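## Task

Scene 2: move the plate in bay 13 to bay 12, then the plate in bay 21 to bay 11. All remaining plates must also end up seated in their own original bays. Every plate or block has to lie flat between its bay's corner pieces with the cut corner at the back left.

## Robot and tools

ROBOT. Two Doosan M1013 six-joint arms, each with a Robotiq 2F-140 gripper: left_arm and right_arm. All poses share one scene frame. Its origin is on the table top midway between the arms, +x points out over the table, +z points up, and left_arm sits on the +y side. The arm names do not tell you which side of a picture they show up on. The base of left_arm is at (-0.034, +0.547, 0) m, yawed slightly (quat_wxyz +0.999, 0, 0, +0.044). The base of right_arm is at (-0.023, -0.457, 0) m, unrotated. end_effector_position is the point between the closed finger pads. The fingers point along the gripper's +z and close along its y. Closed fingertips extend about 33 mm past that point, and open ones about 9 mm. While closing, the tips travel roughly 24 mm further out, so keep that much clearance above surfaces. The reported hand position drifts from the true one, more so at long reach.

DECK. A bay is named by row then column, so 23 means row 2, column 3. From the arms' viewpoint, row 1 is the front and row 4 the back, column 1 is on the left and column 4 on the right. Bays in column 4 have raised floors. Plates begin with the cut corner toward the back left. For scene 1, sealed 96-well plates are listed at 11, 12, 13, 31, 32, 41 and 43, with the rest empty. Only the cameras show where things really are.

execute_actions. Argument actions is a list holding zero or one item. An empty list just reports the state. A wait item {"steps": N} (N up to 300 control steps, 1/30 s each) sends nothing new and returns N steps after the previous result. A motion item {"rows": [...], "steps": N} has 1 to 15 rows and N up to 15 (default 15). Each row is used for one step, and the last row repeats if rows run short. Optional pictures (boolean) turns camera images on or off. If a call is refused, nothing is sent.

ROW LAYOUT. Every row is one flat list of 18 numbers covering both arms, even if only one arm moves. First come left_arm's 9 numbers: six joint targets, then gripper position, force_limit, speed. Then right_arm's 9 in the same order. The joint values are absolute target angles in radians, in the same order and convention as the Joint positions line: waist, shoulder, elbow, forearm roll, wrist pitch, wrist roll. Stated ranges are ±6.283 for all joints except the elbow, which is ±2.792. A target more than 0.010 rad beyond a range end, and further out than the current angle, is refused. A target past the real end is clipped to it and reported as "joint sent to its limit".

The gripper numbers are absolute commands scaled to [-1, 1]. For position, +1 is fully open (140 mm), the pads meet near -0.8, and -1 closes until something blocks the fingers. For force_limit on parts up to 40 mm wide, -1 gives about 14 N, 0 about 60 N and +1 about 107 N. For speed, -1 gives about 30 mm/s, 0 about 140 and +1 about 250. To leave a gripper unchanged, resend its previous three numbers, because 0 is itself a command. To squeeze harder while object_status is 2, raise force_limit and change position slightly, for example from -1 to -0.98.

MOTION LIMITS. Joint target speeds are capped at 2.09 rad/s for waist and shoulder, 3.14 for the elbow, and 3.93 for the wrist joints, with about 0.3 s to ramp up. The joints of one arm are synchronised. On each step, targets are kept within 0.456 rad (waist, shoulder), 0.683 (elbow) or 0.854 (wrist joints) of the measured angles. A target that would move the hand more than 70 mm is pulled back toward the current pose. This means long moves take several calls. Between calls the arms keep heading toward the last row until they settle.

RESULTS. The state line gives each gripper's position (m), quat_wxyz and velocities. Joint positions, Joint velocities and joint torques have one block per arm. The torques are offset, scaled and noisy, and show contact or load. object_status values: 0 moving, 1 blocked while opening, 2 blocked while closing (a grasp), 3 reached target or pads met. position_measured runs in counts from 3 (open) to 230 (pads touching). HELD marks steps on which your row was not sent. "joint command not followed" means a clearance check changed the joint targets. A TORQUE FAULT or FORCE FAULT (outside force of 144 N or more) stops that arm for 10 s. MOTOR HOT warns of overheating, and an OVER-TEMPERATURE FAULT brakes the arm. Load limits in N m: waist and shoulder 302, elbow 142, wrist joints 40, with the held weight included.

CAMERAS. The images are cam_head_left, cam_head_right, cam_left_wrist and cam_right_wrist, each 896x504, with calibration given as K, distortion and T_world_to_cam. zoom_image takes camera and region [x0, y0, x1, y1] in pixels, with the origin at the top-left and a region no larger than 504x504. It returns a closer view of that camera's latest image.

OTHER TOOLS. read_manual(section="licences") only returns licence text. finished_scene(scene) takes the number of the current scene, ends it for good, reports success, and gives the next task.

AVOID. Do not drop, slam or hard-push plates, and never let anything leave the table. Do not let the arms collide or press on each other. Expect occasional tugs on held parts or pushes on loose ones. At the end, open the grippers and move both arms clear. Every plate must stay seated on its own, not held there by the robot.

Each tool is called after "Request:" in YAML: its name, and indented under it one key for each argument.

## Session

Request:
execute_actions:
  actions: []

Scene clock: 0.00 s of 9600.00 s.
left_arm: end_effector_position=(+0.6139, +0.6044, +0.3229) position_measured=3 object_status=3 end_effector_quat_wxyz=(-0.001, +0.999, +0.044, +0.001) end_effector_velocity=(-0.000, -0.000, +0.000) end_effector_angular_velocity=(+0.000, -0.000, +0.000) | right_arm: end_effector_position=(+0.6276, -0.4568, +0.3213) position_measured=3 object_status=3 end_effector_quat_wxyz=(-0.001, +1.000, +0.001, -0.001) end_effector_velocity=(-0.000, +0.000, +0.000) end_effector_angular_velocity=(+0.000, +0.000, +0.000)
Joint positions: left_arm=[-0.054  0.163  1.603  0.002  1.374  1.516] | right_arm=[-0.053  0.165  1.604  0.001  1.374  1.516]
Joint velocities: left_arm=[-0.    -0.    -0.     0.     0.    -0.001] | right_arm=[ 0.    -0.     0.     0.     0.001  0.   ]
Joint torques (N m, as the joint torque sensors report them, + toward a larger angle): no reading

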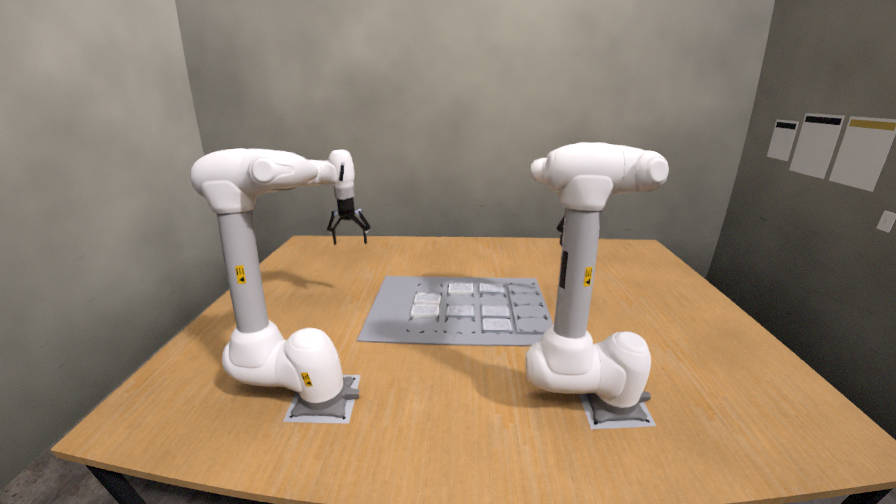

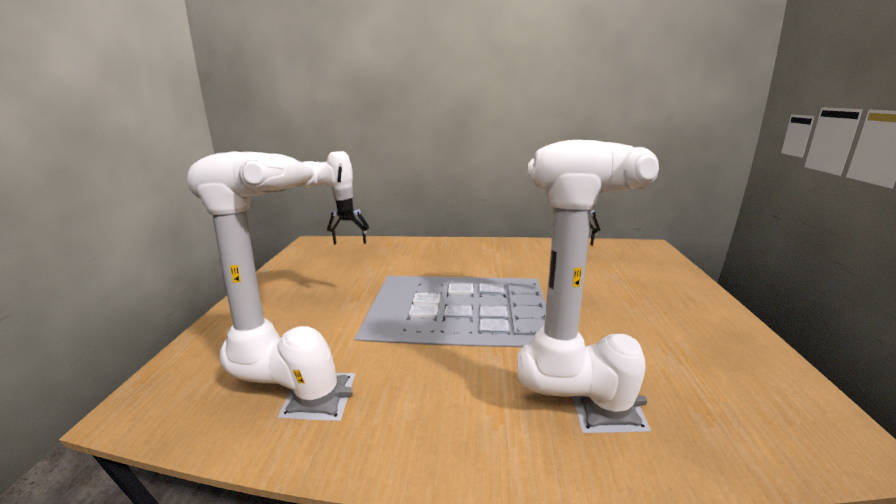

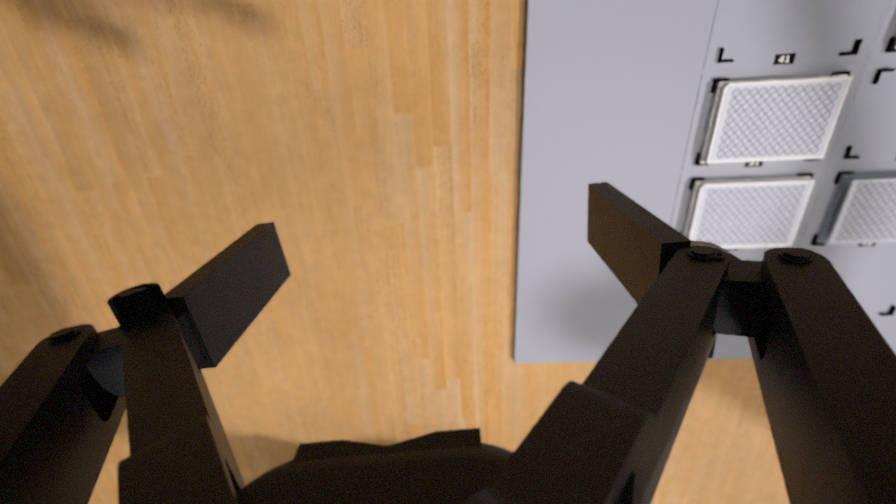

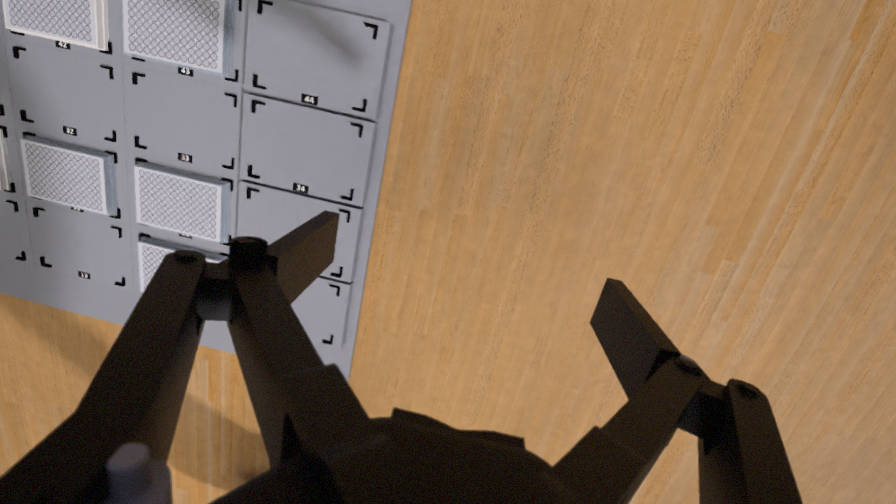

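Request:
execute_actions:
  actions:
    - {"rows": [[-0.6503,0.3054,1.9449,0,0.8913,1.0035,1,-0.3,-0.6,0.6635,0.2307,2.0482,0,0.8627,2.2043,1,-0.3,-0.6]], "steps": 15}
  pictures: false

Request:
execute_actions:
  actions:
    - {"steps": 32}

Scene clock: 6.03 s of 9600.00 s.
left_arm: end_effector_position=(+0.6132, +0.4574, +0.2086) position_measured=3 object_status=3 end_effector_quat_wxyz=(-0.000, +0.999, +0.038, +0.000) end_effector_velocity=(-0.064, -0.342, -0.225) end_effector_angular_velocity=(-0.001, +0.003, -0.107) | right_arm: end_effector_position=(+0.5929, -0.3146, +0.2066) position_measured=3 object_status=3 end_effector_quat_wxyz=(-0.000, +1.000, -0.028, -0.000) end_effector_velocity=(-0.133, +0.326, -0.205) end_effector_angular_velocity=(-0.002, +0.001, +0.022)
Joint positions: left_arm=[-0.279  0.222  1.745  0.001  1.173  1.303] | right_arm=[0.173 0.192 1.787 0.001 1.163 1.8  ]
Joint velocities: left_arm=[-0.532  0.12   0.285 -0.002 -0.401 -0.424] | right_arm=[ 0.546  0.05   0.338 -0.002 -0.387  0.524]
Joint torques (N m, as the joint torque sensors report them, + toward a larger angle): left_arm=[  1.63 -61.84 -39.67   3.58  -0.62  -0.36] | right_arm=[  1.63 -59.18 -39.05   4.05   0.07  -0.16]
Steps of this call (steps 1 to 90: nothing new was sent; then 2.53 s passed at rest; steps 91 to 105: all 15 steps of this action). Readings (joint positions | what the end effector reports):
91: left_arm=[-0.054 0.163 1.603 0.002 1.374 1.516] | right_arm=[-0.053 0.165 1.604 0.001 1.374 1.516] | left_arm position_measured=3 object_status=3 | right_arm position_measured=3 object_status=3
92: left_arm=[-0.058 0.164 1.606 0.002 1.369 1.511] | right_arm=[-0.048 0.166 1.608 0.001 1.369 1.523] | left_arm position_measured=3 object_status=3 | right_arm position_measured=3 object_status=3
94: left_arm=[-0.088 0.174 1.629 0.002 1.337 1.477] | right_arm=[-0.019 0.170 1.637 0.001 1.335 1.568] | left_arm position_measured=3 object_status=3 | right_arm position_measured=3 object_status=3
98: left_arm=[-0.156 0.194 1.676 0.001 1.271 1.407] | right_arm=[0.049 0.179 1.698 0.001 1.265 1.662] | left_arm position_measured=3 object_status=3 | right_arm position_measured=3 object_status=3
105: the state above

Scene clock: 7.10 s of 9600.00 s.
left_arm: end_effector_position=(+0.5100, +0.2452, +0.0600) position_measured=3 object_status=3 end_effector_quat_wxyz=(+0.000, +1.000, +0.003, +0.000) end_effector_velocity=(-0.000, -0.000, -0.001) end_effector_angular_velocity=(-0.000, -0.000, +0.000) | right_arm: end_effector_position=(+0.4024, -0.0815, +0.0601) position_measured=3 object_status=3 end_effector_quat_wxyz=(-0.000, +1.000, +0.015, +0.000) end_effector_velocity=(-0.003, +0.002, -0.002) end_effector_angular_velocity=(+0.001, +0.001, -0.000)
Joint positions: left_arm=[-0.65   0.305  1.945 -0.     0.891  1.004] | right_arm=[0.663 0.231 2.048 0.    0.863 2.204]
Joint velocities: left_arm=[-0.     0.001  0.    -0.    -0.001 -0.001] | right_arm=[ 0.006  0.001  0.003  0.002 -0.004  0.005]
Joint torques (N m, as the joint torque sensors report them, + toward a larger angle): left_arm=[  2.39 -69.26 -33.21   3.48  -0.45  -1.04] | right_arm=[  1.8  -54.15 -32.36   3.15   0.24  -0.26]
Steps of this call (steps 1 to 32: the robot went on to your last target). Readings (joint positions | what the end effector reports):
1: left_arm=[-0.297 0.226 1.755 0.001 1.159 1.289] | right_arm=[0.191 0.194 1.798 0.001 1.150 1.817] | left_arm position_measured=3 object_status=3 | right_arm position_measured=3 object_status=3
2: left_arm=[-0.315 0.230 1.765 0.001 1.146 1.274] | right_arm=[0.210 0.195 1.809 0.001 1.138 1.834] | left_arm position_measured=3 object_status=3 | right_arm position_measured=3 object_status=3
4: left_arm=[-0.351 0.239 1.784 0.001 1.119 1.245] | right_arm=[0.248 0.198 1.830 0.001 1.114 1.866] | left_arm position_measured=3 object_status=3 | right_arm position_measured=3 object_status=3
8: left_arm=[-0.424 0.255 1.823 0.001 1.063 1.186] | right_arm=[0.326 0.204 1.871 0.001 1.067 1.929] | left_arm position_measured=3 object_status=3 | right_arm position_measured=3 object_status=3
32: the state above
camera_calibration (this result's frames):
cam_left_wrist: T_world_to_cam=[[-0.145225, -0.988662, -0.0381684, 0.316935], [-0.913541, 0.119177, 0.388895, 0.408621], [-0.379937, 0.0913457, -0.920491, 0.394982], [0, 0, 0, 1]] pos_world=[0.569387, 0.228563, 0.216764]
cam_right_wrist: T_world_to_cam=[[0.229558, -0.970311, -0.0761565, -0.157556], [-0.915479, -0.241826, 0.321588, 0.349237], [-0.330457, -0.0041034, -0.943812, 0.389248], [0, 0, 0, 1]] pos_world=[0.484517, -0.0668268, 0.243068]

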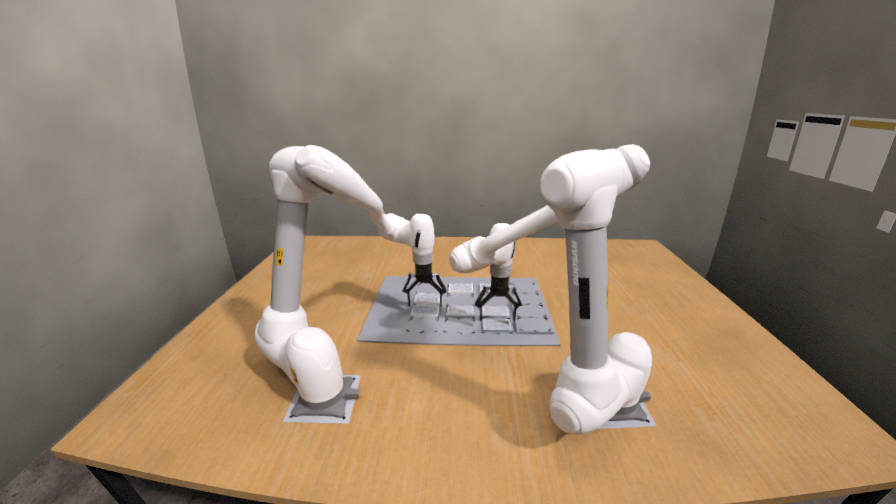

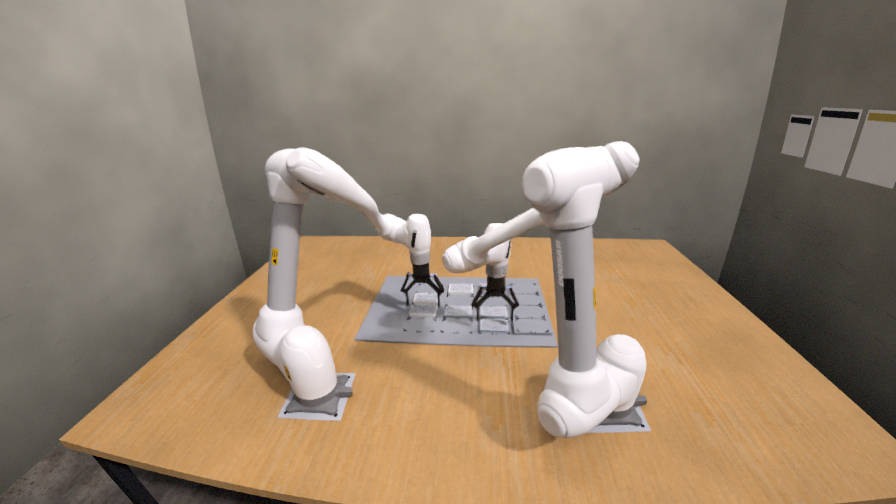

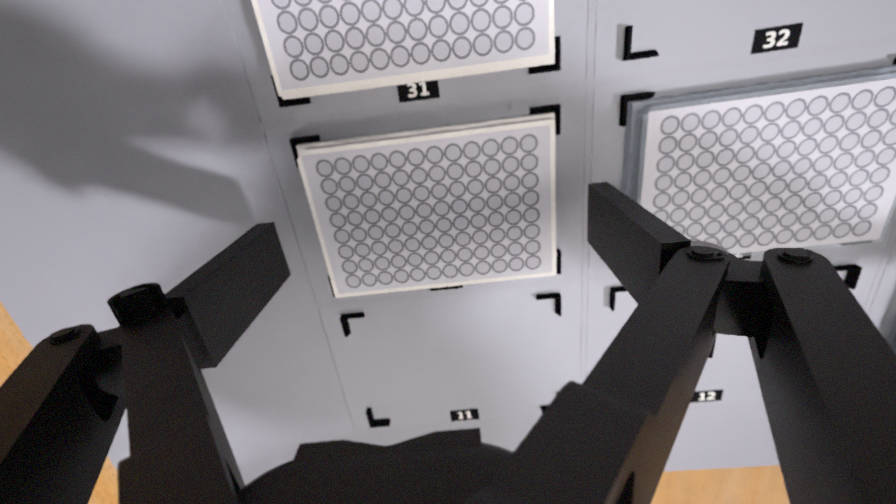

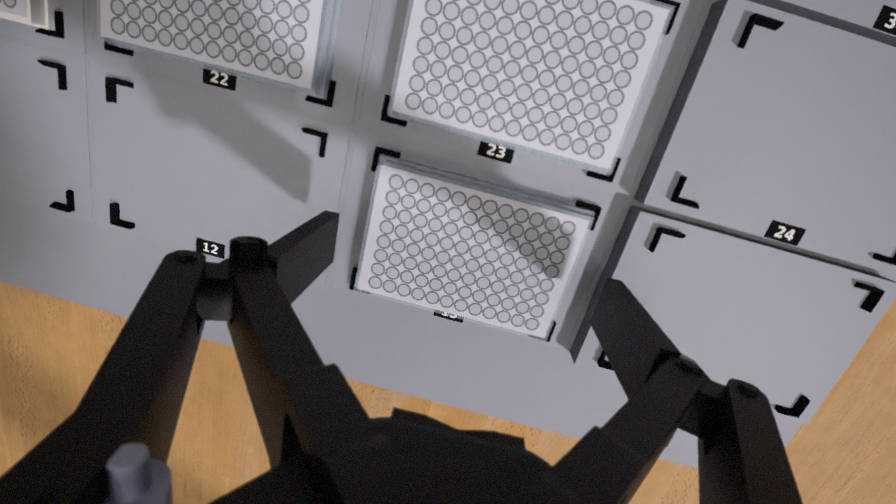

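Request:
execute_actions:
  actions:
    - {"rows": [[-0.6503,0.3428,1.9681,0,0.8307,1.0035,1,-0.3,-0.6,0.6635,0.2714,2.0724,0,0.7978,2.2043,1,-0.3,-0.6]], "steps": 13}

Scene clock: 9.83 s of 9600.00 s.
left_arm: end_effector_position=(+0.5099, +0.2452, +0.0271) position_measured=3 object_status=3 end_effector_quat_wxyz=(-0.000, +1.000, +0.003, +0.000) end_effector_velocity=(-0.000, -0.000, -0.002) end_effector_angular_velocity=(-0.000, +0.000, -0.000) | right_arm: end_effector_position=(+0.4021, -0.0813, +0.0271) position_measured=3 object_status=3 end_effector_quat_wxyz=(+0.000, +1.000, +0.015, +0.000) end_effector_velocity=(+0.000, +0.000, -0.003) end_effector_angular_velocity=(+0.000, -0.000, +0.000)
Joint positions: left_arm=[-0.65   0.343  1.968  0.     0.831  1.003] | right_arm=[ 0.664  0.271  2.072 -0.     0.798  2.204]
Joint velocities: left_arm=[-0.001  0.002  0.002 -0.001 -0.004 -0.   ] | right_arm=[ 0.     0.004  0.002 -0.    -0.006  0.   ]
Joint torques (N m, as the joint torque sensors report them, + toward a larger angle): left_arm=[  2.42 -66.74 -31.03   3.09  -0.16  -0.51] | right_arm=[  1.45 -54.77 -30.01   2.99   0.2   -0.38]
Steps of this call (steps 1 to 15: the robot went on to your last target; steps 16 to 69: nothing new was sent; steps 70 to 82: all 13 steps of this action). Readings (joint positions | what the end effector reports):
70: left_arm=[-0.650 0.306 1.945 0.000 0.891 1.003] | right_arm=[0.664 0.231 2.048 0.000 0.862 2.204] | left_arm position_measured=3 object_status=3 | right_arm position_measured=3 object_status=3
71: left_arm=[-0.650 0.310 1.948 0.000 0.883 1.003] | right_arm=[0.664 0.235 2.051 -0.000 0.855 2.204] | left_arm position_measured=3 object_status=3 | right_arm position_measured=3 object_status=3
73: left_arm=[-0.650 0.329 1.960 0.000 0.854 1.003] | right_arm=[0.664 0.255 2.063 -0.000 0.824 2.204] | left_arm position_measured=3 object_status=3 | right_arm position_measured=3 object_status=3
77: left_arm=[-0.650 0.341 1.967 0.000 0.834 1.003] | right_arm=[0.664 0.270 2.071 -0.000 0.801 2.204] | left_arm position_measured=3 object_status=3 | right_arm position_measured=3 object_status=3
82: the state above
camera_calibration (this result's frames):
cam_left_wrist: T_world_to_cam=[[-0.145304, -0.988649, -0.0381995, 0.315704], [-0.913536, 0.119239, 0.388888, 0.421313], [-0.379919, 0.0914037, -0.920493, 0.364625], [0, 0, 0, 1]] pos_world=[0.569286, 0.228555, 0.18385]
cam_right_wrist: T_world_to_cam=[[0.22984, -0.970249, -0.0761005, -0.15994], [-0.915413, -0.242073, 0.321589, 0.359544], [-0.330444, -0.00425065, -0.943816, 0.35799], [0, 0, 0, 1]] pos_world=[0.484187, -0.0666233, 0.210079]

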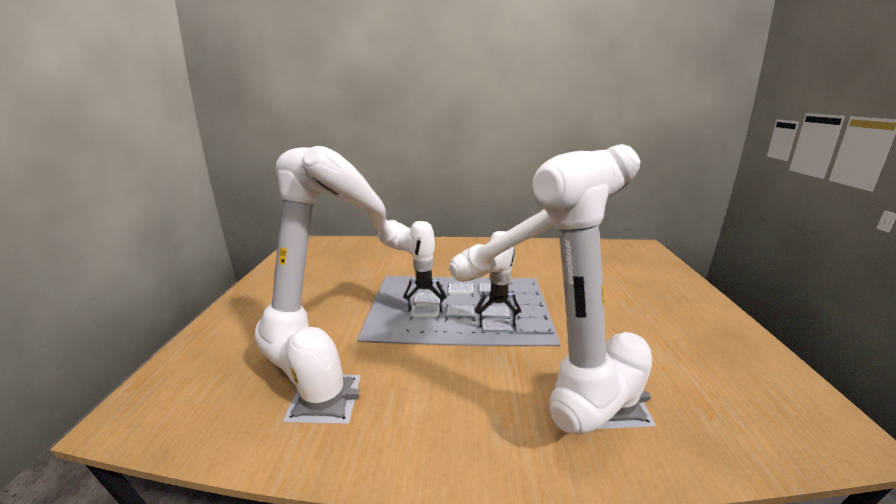

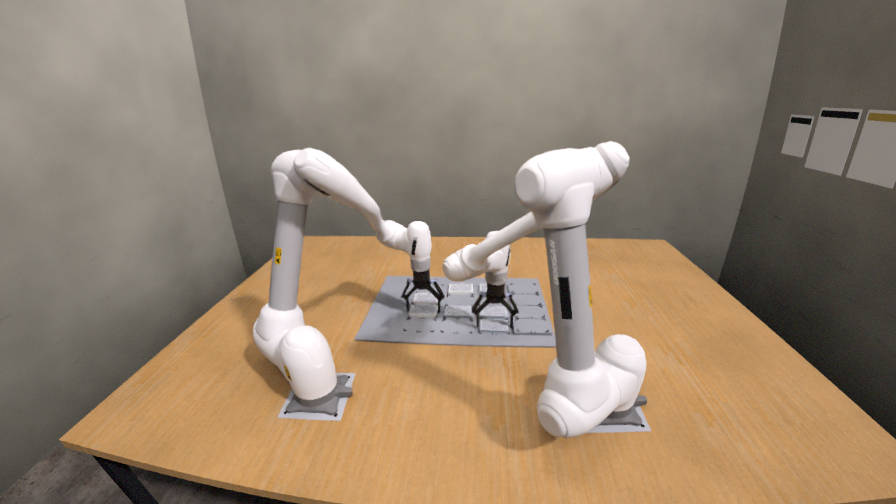

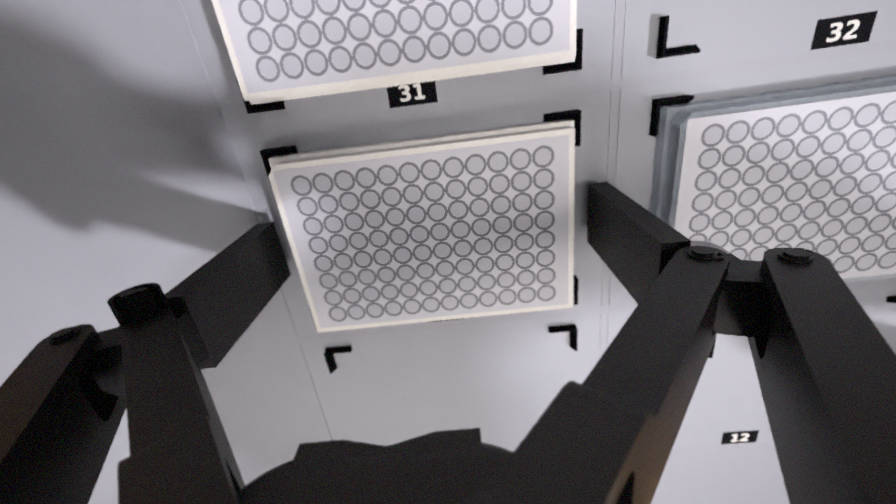

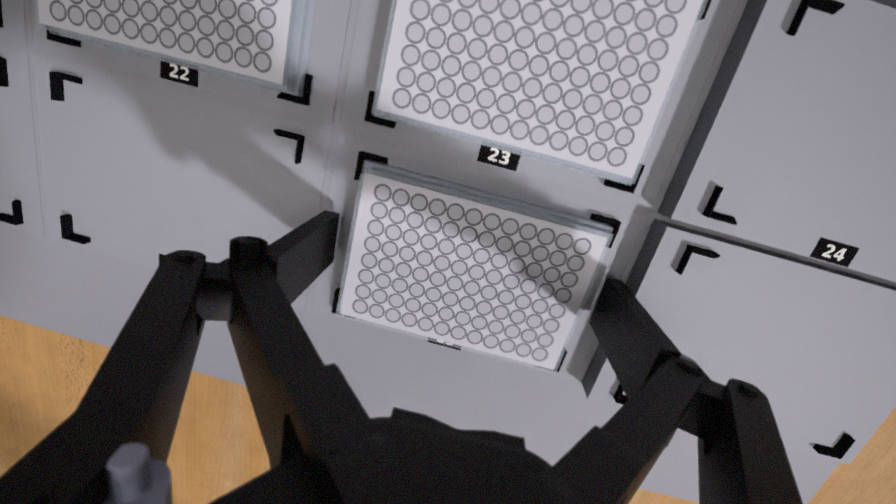

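Request:
execute_actions:
  actions:
    - {"rows": [[-0.6503,0.3428,1.9681,0,0.8307,1.0035,-1,-0.3,-0.6,0.6635,0.2714,2.0724,0,0.7978,2.2043,-1,-0.3,-0.6]], "steps": 15}
  pictures: false

Request:
execute_actions:
  actions:
    - {"steps": 5}
  pictures: false

Request:
execute_actions:
  actions:
    - {"rows": [[-0.6503,0.3335,1.9625,0,0.8456,1.0035,-1,-0.3,-0.6,0.6635,0.2614,2.0666,0,0.8136,2.2043,-1,-0.3,-0.6]], "steps": 12}

Scene clock: 12.87 s of 9600.00 s.
left_arm: end_effector_position=(+0.5099, +0.2452, +0.0270) position_measured=32 object_status=2 end_effector_quat_wxyz=(+0.000, +1.000, +0.003, +0.000) end_effector_velocity=(+0.000, +0.000, +0.001) end_effector_angular_velocity=(-0.000, -0.000, +0.001) | right_arm: end_effector_position=(+0.4021, -0.0813, +0.0269) position_measured=32 object_status=2 end_effector_quat_wxyz=(-0.000, +1.000, +0.015, +0.000) end_effector_velocity=(+0.000, +0.001, +0.000) end_effector_angular_velocity=(+0.002, -0.002, -0.000)
Joint positions: left_arm=[-0.65   0.343  1.968 -0.     0.831  1.004] | right_arm=[0.663 0.271 2.072 0.    0.798 2.204]
Joint velocities: left_arm=[ 0.    -0.001 -0.    -0.     0.001 -0.   ] | right_arm=[ 0.    -0.001 -0.     0.001 -0.002 -0.   ]
Joint torques (N m, as the joint torque sensors report them, + toward a larger angle): left_arm=[  0.51 -44.69 -21.24   2.77  -3.2   -0.92] | right_arm=[  1.99 -31.43 -16.89   2.88  -2.62  -0.61]
Steps of this call (steps 1 to 15: the robot went on to your last target; steps 16 to 76: nothing new was sent; steps 77 to 91: all 15 steps of this action). Readings (joint positions | what the end effector reports):
77: left_arm=[-0.650 0.343 1.968 -0.000 0.831 1.003] | right_arm=[0.664 0.271 2.072 0.000 0.798 2.204] | left_arm position_measured=3 object_status=0 | right_arm position_measured=3 object_status=0
78: left_arm=[-0.650 0.343 1.968 -0.000 0.831 1.003] | right_arm=[0.664 0.271 2.072 0.000 0.798 2.204] | left_arm position_measured=5 object_status=0 | right_arm position_measured=5 object_status=0
80: left_arm=[-0.650 0.343 1.968 -0.000 0.831 1.003] | right_arm=[0.664 0.271 2.072 0.000 0.798 2.204] | left_arm position_measured=13 object_status=0 | right_arm position_measured=13 object_status=0
84: left_arm=[-0.650 0.343 1.968 -0.000 0.831 1.003] | right_arm=[0.663 0.271 2.072 0.000 0.798 2.204] | left_arm position_measured=29 object_status=0 | right_arm position_measured=29 object_status=0
91: the state above

Scene clock: 13.03 s of 9600.00 s.
left_arm: end_effector_position=(+0.5099, +0.2452, +0.0270) position_measured=32 object_status=2 end_effector_quat_wxyz=(+0.000, +1.000, +0.003, +0.000) end_effector_velocity=(+0.000, +0.000, -0.000) end_effector_angular_velocity=(-0.000, +0.000, +0.001) | right_arm: end_effector_position=(+0.4021, -0.0813, +0.0269) position_measured=32 object_status=2 end_effector_quat_wxyz=(-0.000, +1.000, +0.015, +0.000) end_effector_velocity=(-0.000, -0.000, -0.000) end_effector_angular_velocity=(-0.001, +0.001, -0.000)
Joint positions: left_arm=[-0.65   0.343  1.968 -0.     0.831  1.003] | right_arm=[0.663 0.271 2.072 0.    0.798 2.204]
Joint velocities: left_arm=[ 0.001  0.     0.    -0.    -0.    -0.   ] | right_arm=[ 0.     0.    -0.     0.     0.002  0.   ]
Joint torques (N m, as the joint torque sensors report them, + toward a larger angle): left_arm=[ -0.29 -46.2  -19.11   2.52  -3.42  -0.41] | right_arm=[  2.35 -30.68 -17.17   2.78  -2.71  -0.44]
Steps of this call (steps 1 to 5: the robot went on to your last target). Readings (joint positions | what the end effector reports):
1: left_arm=[-0.650 0.343 1.968 -0.000 0.831 1.004] | right_arm=[0.663 0.271 2.072 0.000 0.798 2.204] | left_arm position_measured=32 object_status=2 | right_arm position_measured=32 object_status=2
2: left_arm=[-0.650 0.343 1.968 -0.000 0.831 1.003] | right_arm=[0.663 0.271 2.072 0.000 0.798 2.204] | left_arm position_measured=32 object_status=2 | right_arm position_measured=32 object_status=2
4: left_arm=[-0.650 0.343 1.968 -0.000 0.831 1.004] | right_arm=[0.663 0.271 2.072 0.000 0.798 2.204] | left_arm position_measured=32 object_status=2 | right_arm position_measured=32 object_status=2
5: the state above

Scene clock: 13.43 s of 9600.00 s.
left_arm: end_effector_position=(+0.5100, +0.2451, +0.0349) position_measured=33 object_status=2 end_effector_quat_wxyz=(-0.000, +1.000, +0.003, -0.000) end_effector_velocity=(+0.001, +0.001, +0.002) end_effector_angular_velocity=(-0.001, -0.001, +0.001) | right_arm: end_effector_position=(+0.4021, -0.0813, +0.0348) position_measured=34 object_status=2 end_effector_quat_wxyz=(+0.000, +1.000, +0.015, -0.000) end_effector_velocity=(+0.000, +0.000, +0.000) end_effector_angular_velocity=(-0.000, +0.001, -0.001)
Joint positions: left_arm=[-0.65   0.334  1.963 -0.     0.845  1.003] | right_arm=[0.663 0.262 2.067 0.    0.813 2.204]
Joint velocities: left_arm=[ 0.001 -0.002 -0.001 -0.     0.002  0.   ] | right_arm=[-0.    -0.    -0.001  0.001  0.002  0.   ]
Joint torques (N m, as the joint torque sensors report them, + toward a larger angle): left_arm=[  0.35 -72.01 -33.64   3.17  -0.57  -0.65] | right_arm=[  2.71 -55.6  -29.94   3.01  -0.08  -0.28]
Steps of this call (steps 1 to 12: all 12 steps of this action). Readings (joint positions | what the end effector reports):
1: left_arm=[-0.650 0.343 1.968 -0.000 0.831 1.003] | right_arm=[0.663 0.271 2.072 0.000 0.798 2.204] | left_arm position_measured=32 object_status=2 | right_arm position_measured=32 object_status=2
2: left_arm=[-0.650 0.341 1.967 -0.000 0.834 1.003] | right_arm=[0.663 0.269 2.071 0.000 0.802 2.204] | left_arm position_measured=32 object_status=2 | right_arm position_measured=32 object_status=2
4: left_arm=[-0.650 0.337 1.964 -0.000 0.841 1.003] | right_arm=[0.663 0.265 2.069 0.000 0.809 2.204] | left_arm position_measured=33 object_status=2 | right_arm position_measured=34 object_status=2
8: left_arm=[-0.650 0.334 1.963 -0.000 0.845 1.003] | right_arm=[0.663 0.262 2.067 0.000 0.813 2.204] | left_arm position_measured=33 object_status=2 | right_arm position_measured=34 object_status=2
12: the state above
camera_calibration (this result's frames):
cam_left_wrist: T_world_to_cam=[[-0.14525, -0.988656, -0.0382279, 0.315946], [-0.913492, 0.119165, 0.389014, 0.418373], [-0.380046, 0.0914251, -0.920438, 0.371856], [0, 0, 0, 1]] pos_world=[0.569394, 0.228509, 0.191595]
cam_right_wrist: T_world_to_cam=[[0.229677, -0.97029, -0.0760676, -0.15929], [-0.915387, -0.241908, 0.321786, 0.357155], [-0.330627, -0.00427555, -0.943752, 0.365286], [0, 0, 0, 1]] pos_world=[0.484294, -0.0665971, 0.217695]

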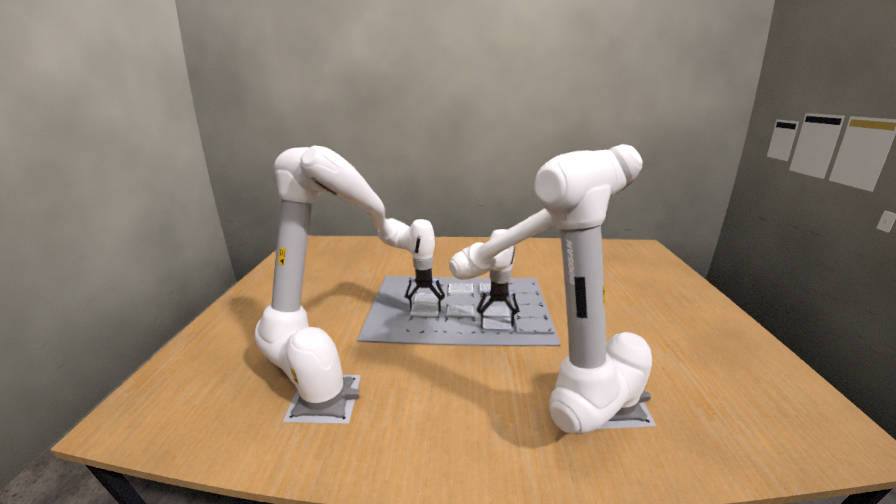

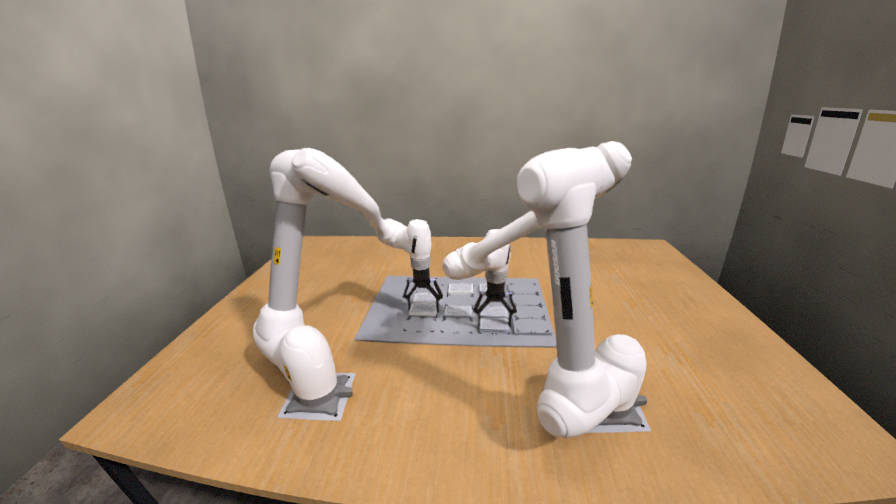

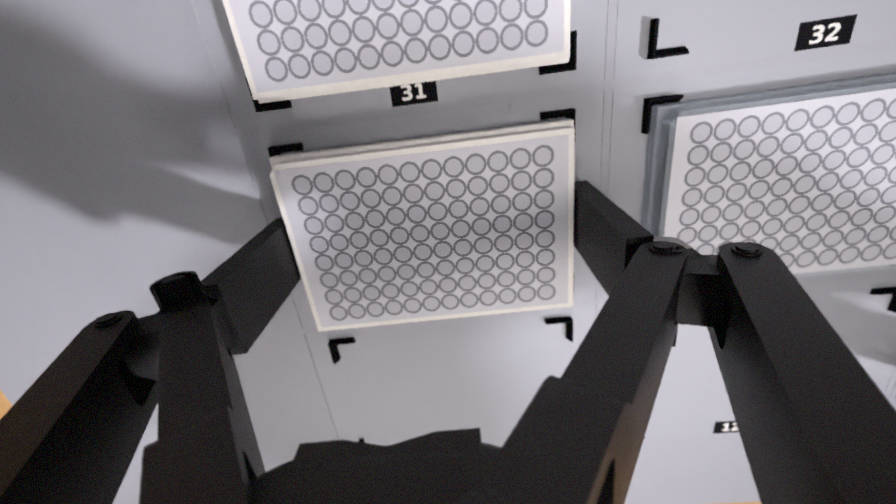

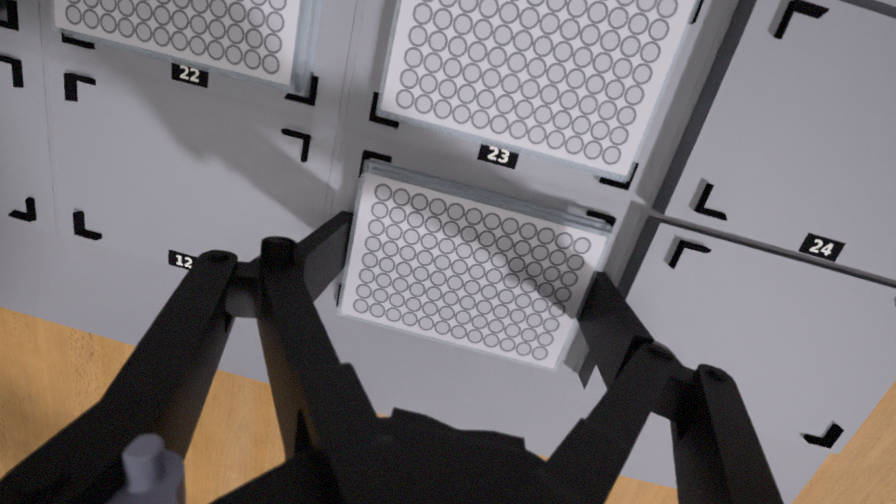

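Request:
execute_actions:
  actions:
    - {"rows": [[-0.6503,0.3054,1.9449,0,0.8913,1.0035,-1,-0.3,-0.6,0.6635,0.2307,2.0482,0,0.8627,2.2043,-1,-0.3,-0.6],[-0.6503,0.3054,1.9449,0,0.8913,1.0035,-1,-0.3,-0.6,0.6635,0.2307,2.0482,0,0.8627,2.2043,-1,-0.3,-0.6],[-0.6503,0.3054,1.9449,0,0.8913,1.0035,-1,-0.3,-0.6,0.6635,0.2307,2.0482,0,0.8627,2.2043,-1,-0.3,-0.6],[-0.6503,0.3054,1.9449,0,0.8913,1.0035,-1,-0.3,-0.6,0.6635,0.2307,2.0482,0,0.8627,2.2043,-1,-0.3,-0.6],[-0.6503,0.3054,1.9449,0,0.8913,1.0035,-1,-0.3,-0.6,0.6635,0.2307,2.0482,0,0.8627,2.2043,-1,-0.3,-0.6],[-0.2503,0.3054,1.9449,0,0.8913,1.4035,-1,-0.3,-0.6,0.6635,0.2307,2.0482,0,0.8627,2.2043,-1,-0.3,-0.6],[-0.2503,0.3054,1.9449,0,0.8913,1.4035,-1,-0.3,-0.6,0.6635,0.2307,2.0482,0,0.8627,2.2043,-1,-0.3,-0.6],[-0.2503,0.3054,1.9449,0,0.8913,1.4035,-1,-0.3,-0.6,0.6635,0.2307,2.0482,0,0.8627,2.2043,-1,-0.3,-0.6],[-0.2503,0.3054,1.9449,0,0.8913,1.4035,-1,-0.3,-0.6,0.6635,0.2307,2.0482,0,0.8627,2.2043,-1,-0.3,-0.6],[-0.2503,0.3054,1.9449,0,0.8913,1.4035,-1,-0.3,-0.6,0.6635,0.2307,2.0482,0,0.8627,2.2043,-1,-0.3,-0.6],[-0.2503,0.3054,1.9449,0,0.8913,1.4035,-1,-0.3,-0.6,0.8535,0.3923,1.8164,0,0.9329,2.3943,-1,-0.3,-0.6]], "steps": 15}
  pictures: false

Request:
execute_actions:
  actions:
    - {"rows": [[-0.2503,0.3054,1.9449,0,0.8913,1.4035,-1,-0.3,-0.6,0.8535,0.3923,1.8164,0,0.9329,2.3943,-1,-0.3,-0.6]], "steps": 13}
  pictures: false

Request:
execute_actions:
  actions:
    - {"rows": [[-0.2503,0.3054,1.9449,0,0.8913,1.4035,-1,-0.3,-0.6,0.8535,0.4178,1.8334,0,0.8904,2.3943,-1,-0.3,-0.6]], "steps": 14}

Scene clock: 23.63 s of 9600.00 s.
left_arm: end_effector_position=(+0.5534, +0.3418, +0.0582) position_measured=33 object_status=2 end_effector_quat_wxyz=(-0.000, +1.000, +0.003, +0.000) end_effector_velocity=(+0.130, +0.373, +0.005) end_effector_angular_velocity=(+0.000, +0.000, +0.004) | right_arm: end_effector_position=(+0.4076, -0.0364, +0.0615) position_measured=34 object_status=2 end_effector_quat_wxyz=(-0.000, +1.000, +0.015, +0.000) end_effector_velocity=(+0.031, +0.453, +0.005) end_effector_angular_velocity=(-0.001, +0.001, +0.007)
Joint positions: left_arm=[-0.48   0.307  1.946  0.     0.888  1.173] | right_arm=[0.717 0.276 1.983 0.    0.882 2.258]
Joint velocities: left_arm=[ 0.635 -0.006 -0.003 -0.     0.01   0.632] | right_arm=[ 0.535  0.456 -0.647  0.     0.192  0.527]
Joint torques (N m, as the joint torque sensors report them, + toward a larger angle): left_arm=[  0.   -71.14 -34.29   2.9   -0.42  -0.03] | right_arm=[  3.38 -65.57 -28.24   2.78   0.39  -0.32]
Steps of this call (steps 1 to 15: the robot went on to your last target; steps 16 to 90: nothing new was sent; then 6.70 s passed at rest; steps 91 to 105: all 15 steps of this action). Readings (joint positions | what the end effector reports):
91: left_arm=[-0.650 0.333 1.962 0.000 0.846 1.003] | right_arm=[0.663 0.261 2.066 -0.000 0.814 2.204] | left_arm position_measured=33 object_status=2 | right_arm position_measured=34 object_status=2
92: left_arm=[-0.650 0.329 1.960 0.000 0.853 1.003] | right_arm=[0.663 0.257 2.064 -0.000 0.821 2.204] | left_arm position_measured=33 object_status=2 | right_arm position_measured=34 object_status=2
94: left_arm=[-0.650 0.315 1.951 0.000 0.876 1.003] | right_arm=[0.663 0.241 2.055 -0.000 0.845 2.204] | left_arm position_measured=33 object_status=2 | right_arm position_measured=34 object_status=2
98: left_arm=[-0.634 0.308 1.947 0.000 0.886 1.019] | right_arm=[0.663 0.232 2.049 -0.000 0.860 2.204] | left_arm position_measured=33 object_status=2 | right_arm position_measured=34 object_status=2
105: the state above

Scene clock: 24.07 s of 9600.00 s.
left_arm: end_effector_position=(+0.5843, +0.4783, +0.0600) position_measured=33 object_status=2 end_effector_quat_wxyz=(-0.000, +1.000, +0.003, +0.000) end_effector_velocity=(+0.005, +0.039, +0.001) end_effector_angular_velocity=(-0.000, -0.001, -0.002) | right_arm: end_effector_position=(+0.4023, +0.0813, +0.0600) position_measured=34 object_status=2 end_effector_quat_wxyz=(+0.000, +1.000, +0.015, -0.000) end_effector_velocity=(-0.002, +0.013, +0.001) end_effector_angular_velocity=(+0.002, -0.001, -0.001)
Joint positions: left_arm=[-0.254  0.305  1.945  0.     0.891  1.399] | right_arm=[0.852 0.391 1.818 0.    0.932 2.393]
Joint velocities: left_arm=[ 0.063 -0.    -0.001 -0.     0.     0.065] | right_arm=[ 0.014  0.011 -0.018  0.001  0.005  0.015]
Joint torques (N m, as the joint torque sensors report them, + toward a larger angle): left_arm=[ -6.5  -65.57 -34.12   2.98  -0.09  -0.82] | right_arm=[ -1.48 -73.1  -34.92   3.42  -0.31  -0.16]
Steps of this call (steps 1 to 13: all 13 steps of this action). Readings (joint positions | what the end effector reports):
1: left_arm=[-0.458 0.307 1.946 0.000 0.888 1.195] | right_arm=[0.734 0.291 1.961 0.000 0.889 2.275] | left_arm position_measured=33 object_status=2 | right_arm position_measured=34 object_status=2
2: left_arm=[-0.437 0.307 1.946 0.000 0.888 1.216] | right_arm=[0.751 0.305 1.941 0.000 0.895 2.292] | left_arm position_measured=33 object_status=2 | right_arm position_measured=34 object_status=2
4: left_arm=[-0.394 0.307 1.946 0.000 0.889 1.259] | right_arm=[0.783 0.333 1.902 0.000 0.907 2.324] | left_arm position_measured=33 object_status=2 | right_arm position_measured=34 object_status=2
8: left_arm=[-0.309 0.306 1.945 0.000 0.890 1.345] | right_arm=[0.839 0.380 1.834 0.000 0.927 2.379] | left_arm position_measured=33 object_status=2 | right_arm position_measured=34 object_status=2
13: the state above

Scene clock: 24.53 s of 9600.00 s.
left_arm: end_effector_position=(+0.5846, +0.4808, +0.0600) position_measured=33 object_status=2 end_effector_quat_wxyz=(+0.000, +1.000, +0.003, -0.000) end_effector_velocity=(-0.001, +0.001, -0.001) end_effector_angular_velocity=(+0.000, +0.003, +0.002) | right_arm: end_effector_position=(+0.4022, +0.0824, +0.0351) position_measured=34 object_status=2 end_effector_quat_wxyz=(-0.000, +1.000, +0.015, +0.000) end_effector_velocity=(-0.001, +0.000, -0.002) end_effector_angular_velocity=(-0.000, +0.002, -0.001)
Joint positions: left_arm=[-0.25   0.305  1.945 -0.     0.891  1.403] | right_arm=[0.853 0.418 1.833 0.    0.891 2.394]
Joint velocities: left_arm=[ 0.001  0.001  0.    -0.001  0.002 -0.   ] | right_arm=[ 0.     0.002  0.001  0.001 -0.002  0.   ]
Joint torques (N m, as the joint torque sensors report them, + toward a larger angle): left_arm=[  0.02 -68.86 -33.84   3.1   -0.48  -0.74] | right_arm=[  1.96 -72.02 -32.     3.31   0.3   -0.14]
Steps of this call (steps 1 to 14: all 14 steps of this action). Readings (joint positions | what the end effector reports):
1: left_arm=[-0.253 0.305 1.945 -0.000 0.891 1.401] | right_arm=[0.853 0.392 1.818 0.000 0.932 2.394] | left_arm position_measured=33 object_status=2 | right_arm position_measured=34 object_status=2
2: left_arm=[-0.252 0.305 1.945 -0.000 0.891 1.402] | right_arm=[0.853 0.396 1.820 0.000 0.925 2.394] | left_arm position_measured=33 object_status=2 | right_arm position_measured=34 object_status=2
4: left_arm=[-0.251 0.305 1.945 -0.000 0.891 1.403] | right_arm=[0.853 0.409 1.828 0.000 0.905 2.394] | left_arm position_measured=33 object_status=2 | right_arm position_measured=34 object_status=2
8: left_arm=[-0.250 0.305 1.945 -0.000 0.891 1.403] | right_arm=[0.853 0.417 1.833 0.000 0.893 2.394] | left_arm position_measured=33 object_status=2 | right_arm position_measured=34 object_status=2
14: the state above
camera_calibration (this result's frames):
cam_left_wrist: T_world_to_cam=[[-0.145267, -0.988655, -0.0381858, 0.560771], [-0.913528, 0.119206, 0.388916, 0.448683], [-0.379952, 0.0913804, -0.920481, 0.401753], [0, 0, 0, 1]] pos_world=[0.643993, 0.464211, 0.21672]
cam_right_wrist: T_world_to_cam=[[0.229716, -0.970274, -0.0761559, -0.000469576], [-0.915433, -0.241975, 0.321605, 0.396681], [-0.330473, -0.0041621, -0.943806, 0.366225], [0, 0, 0, 1]] pos_world=[0.484271, 0.0970554, 0.218035]

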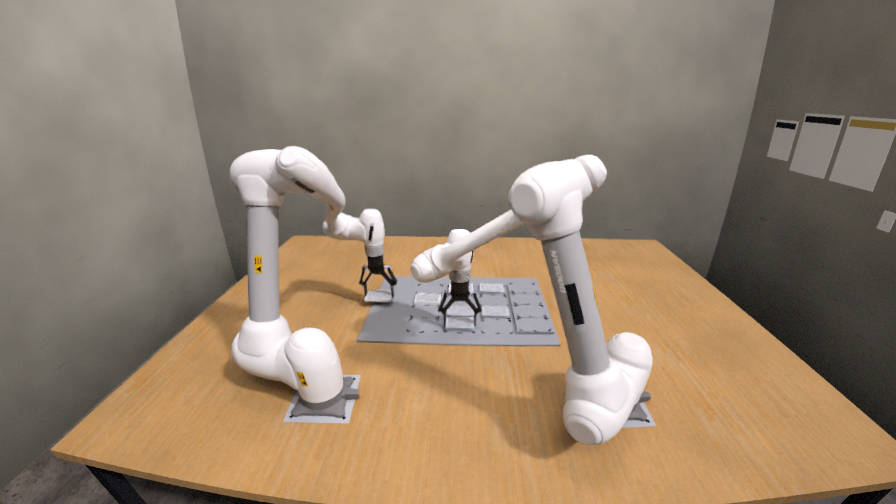

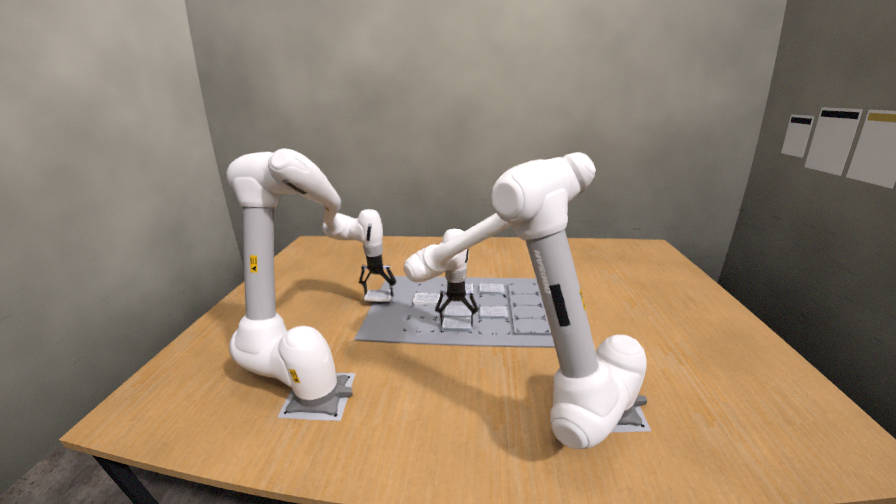

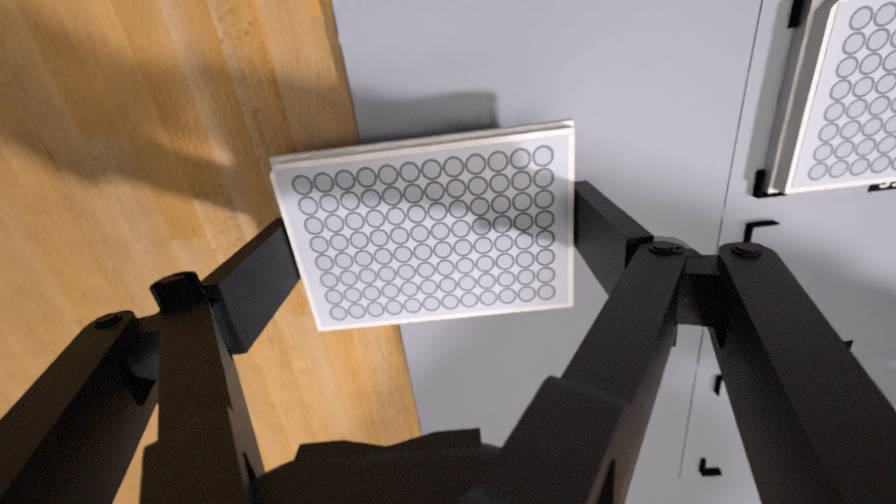

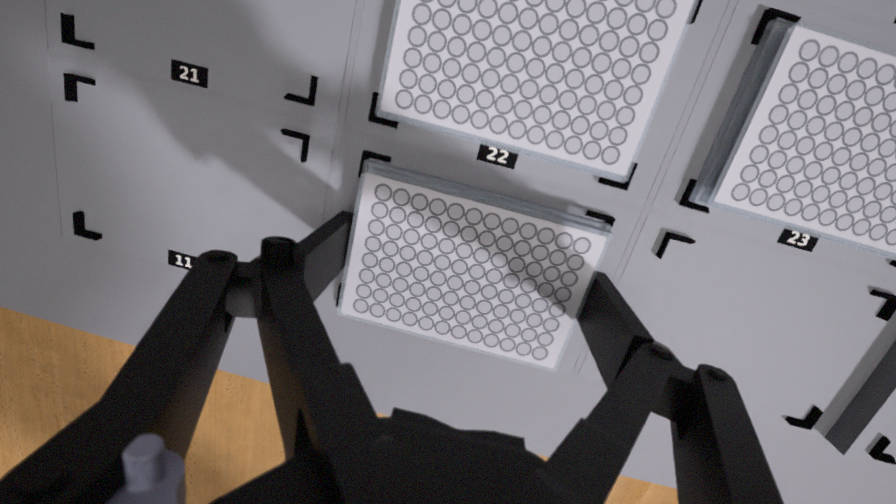

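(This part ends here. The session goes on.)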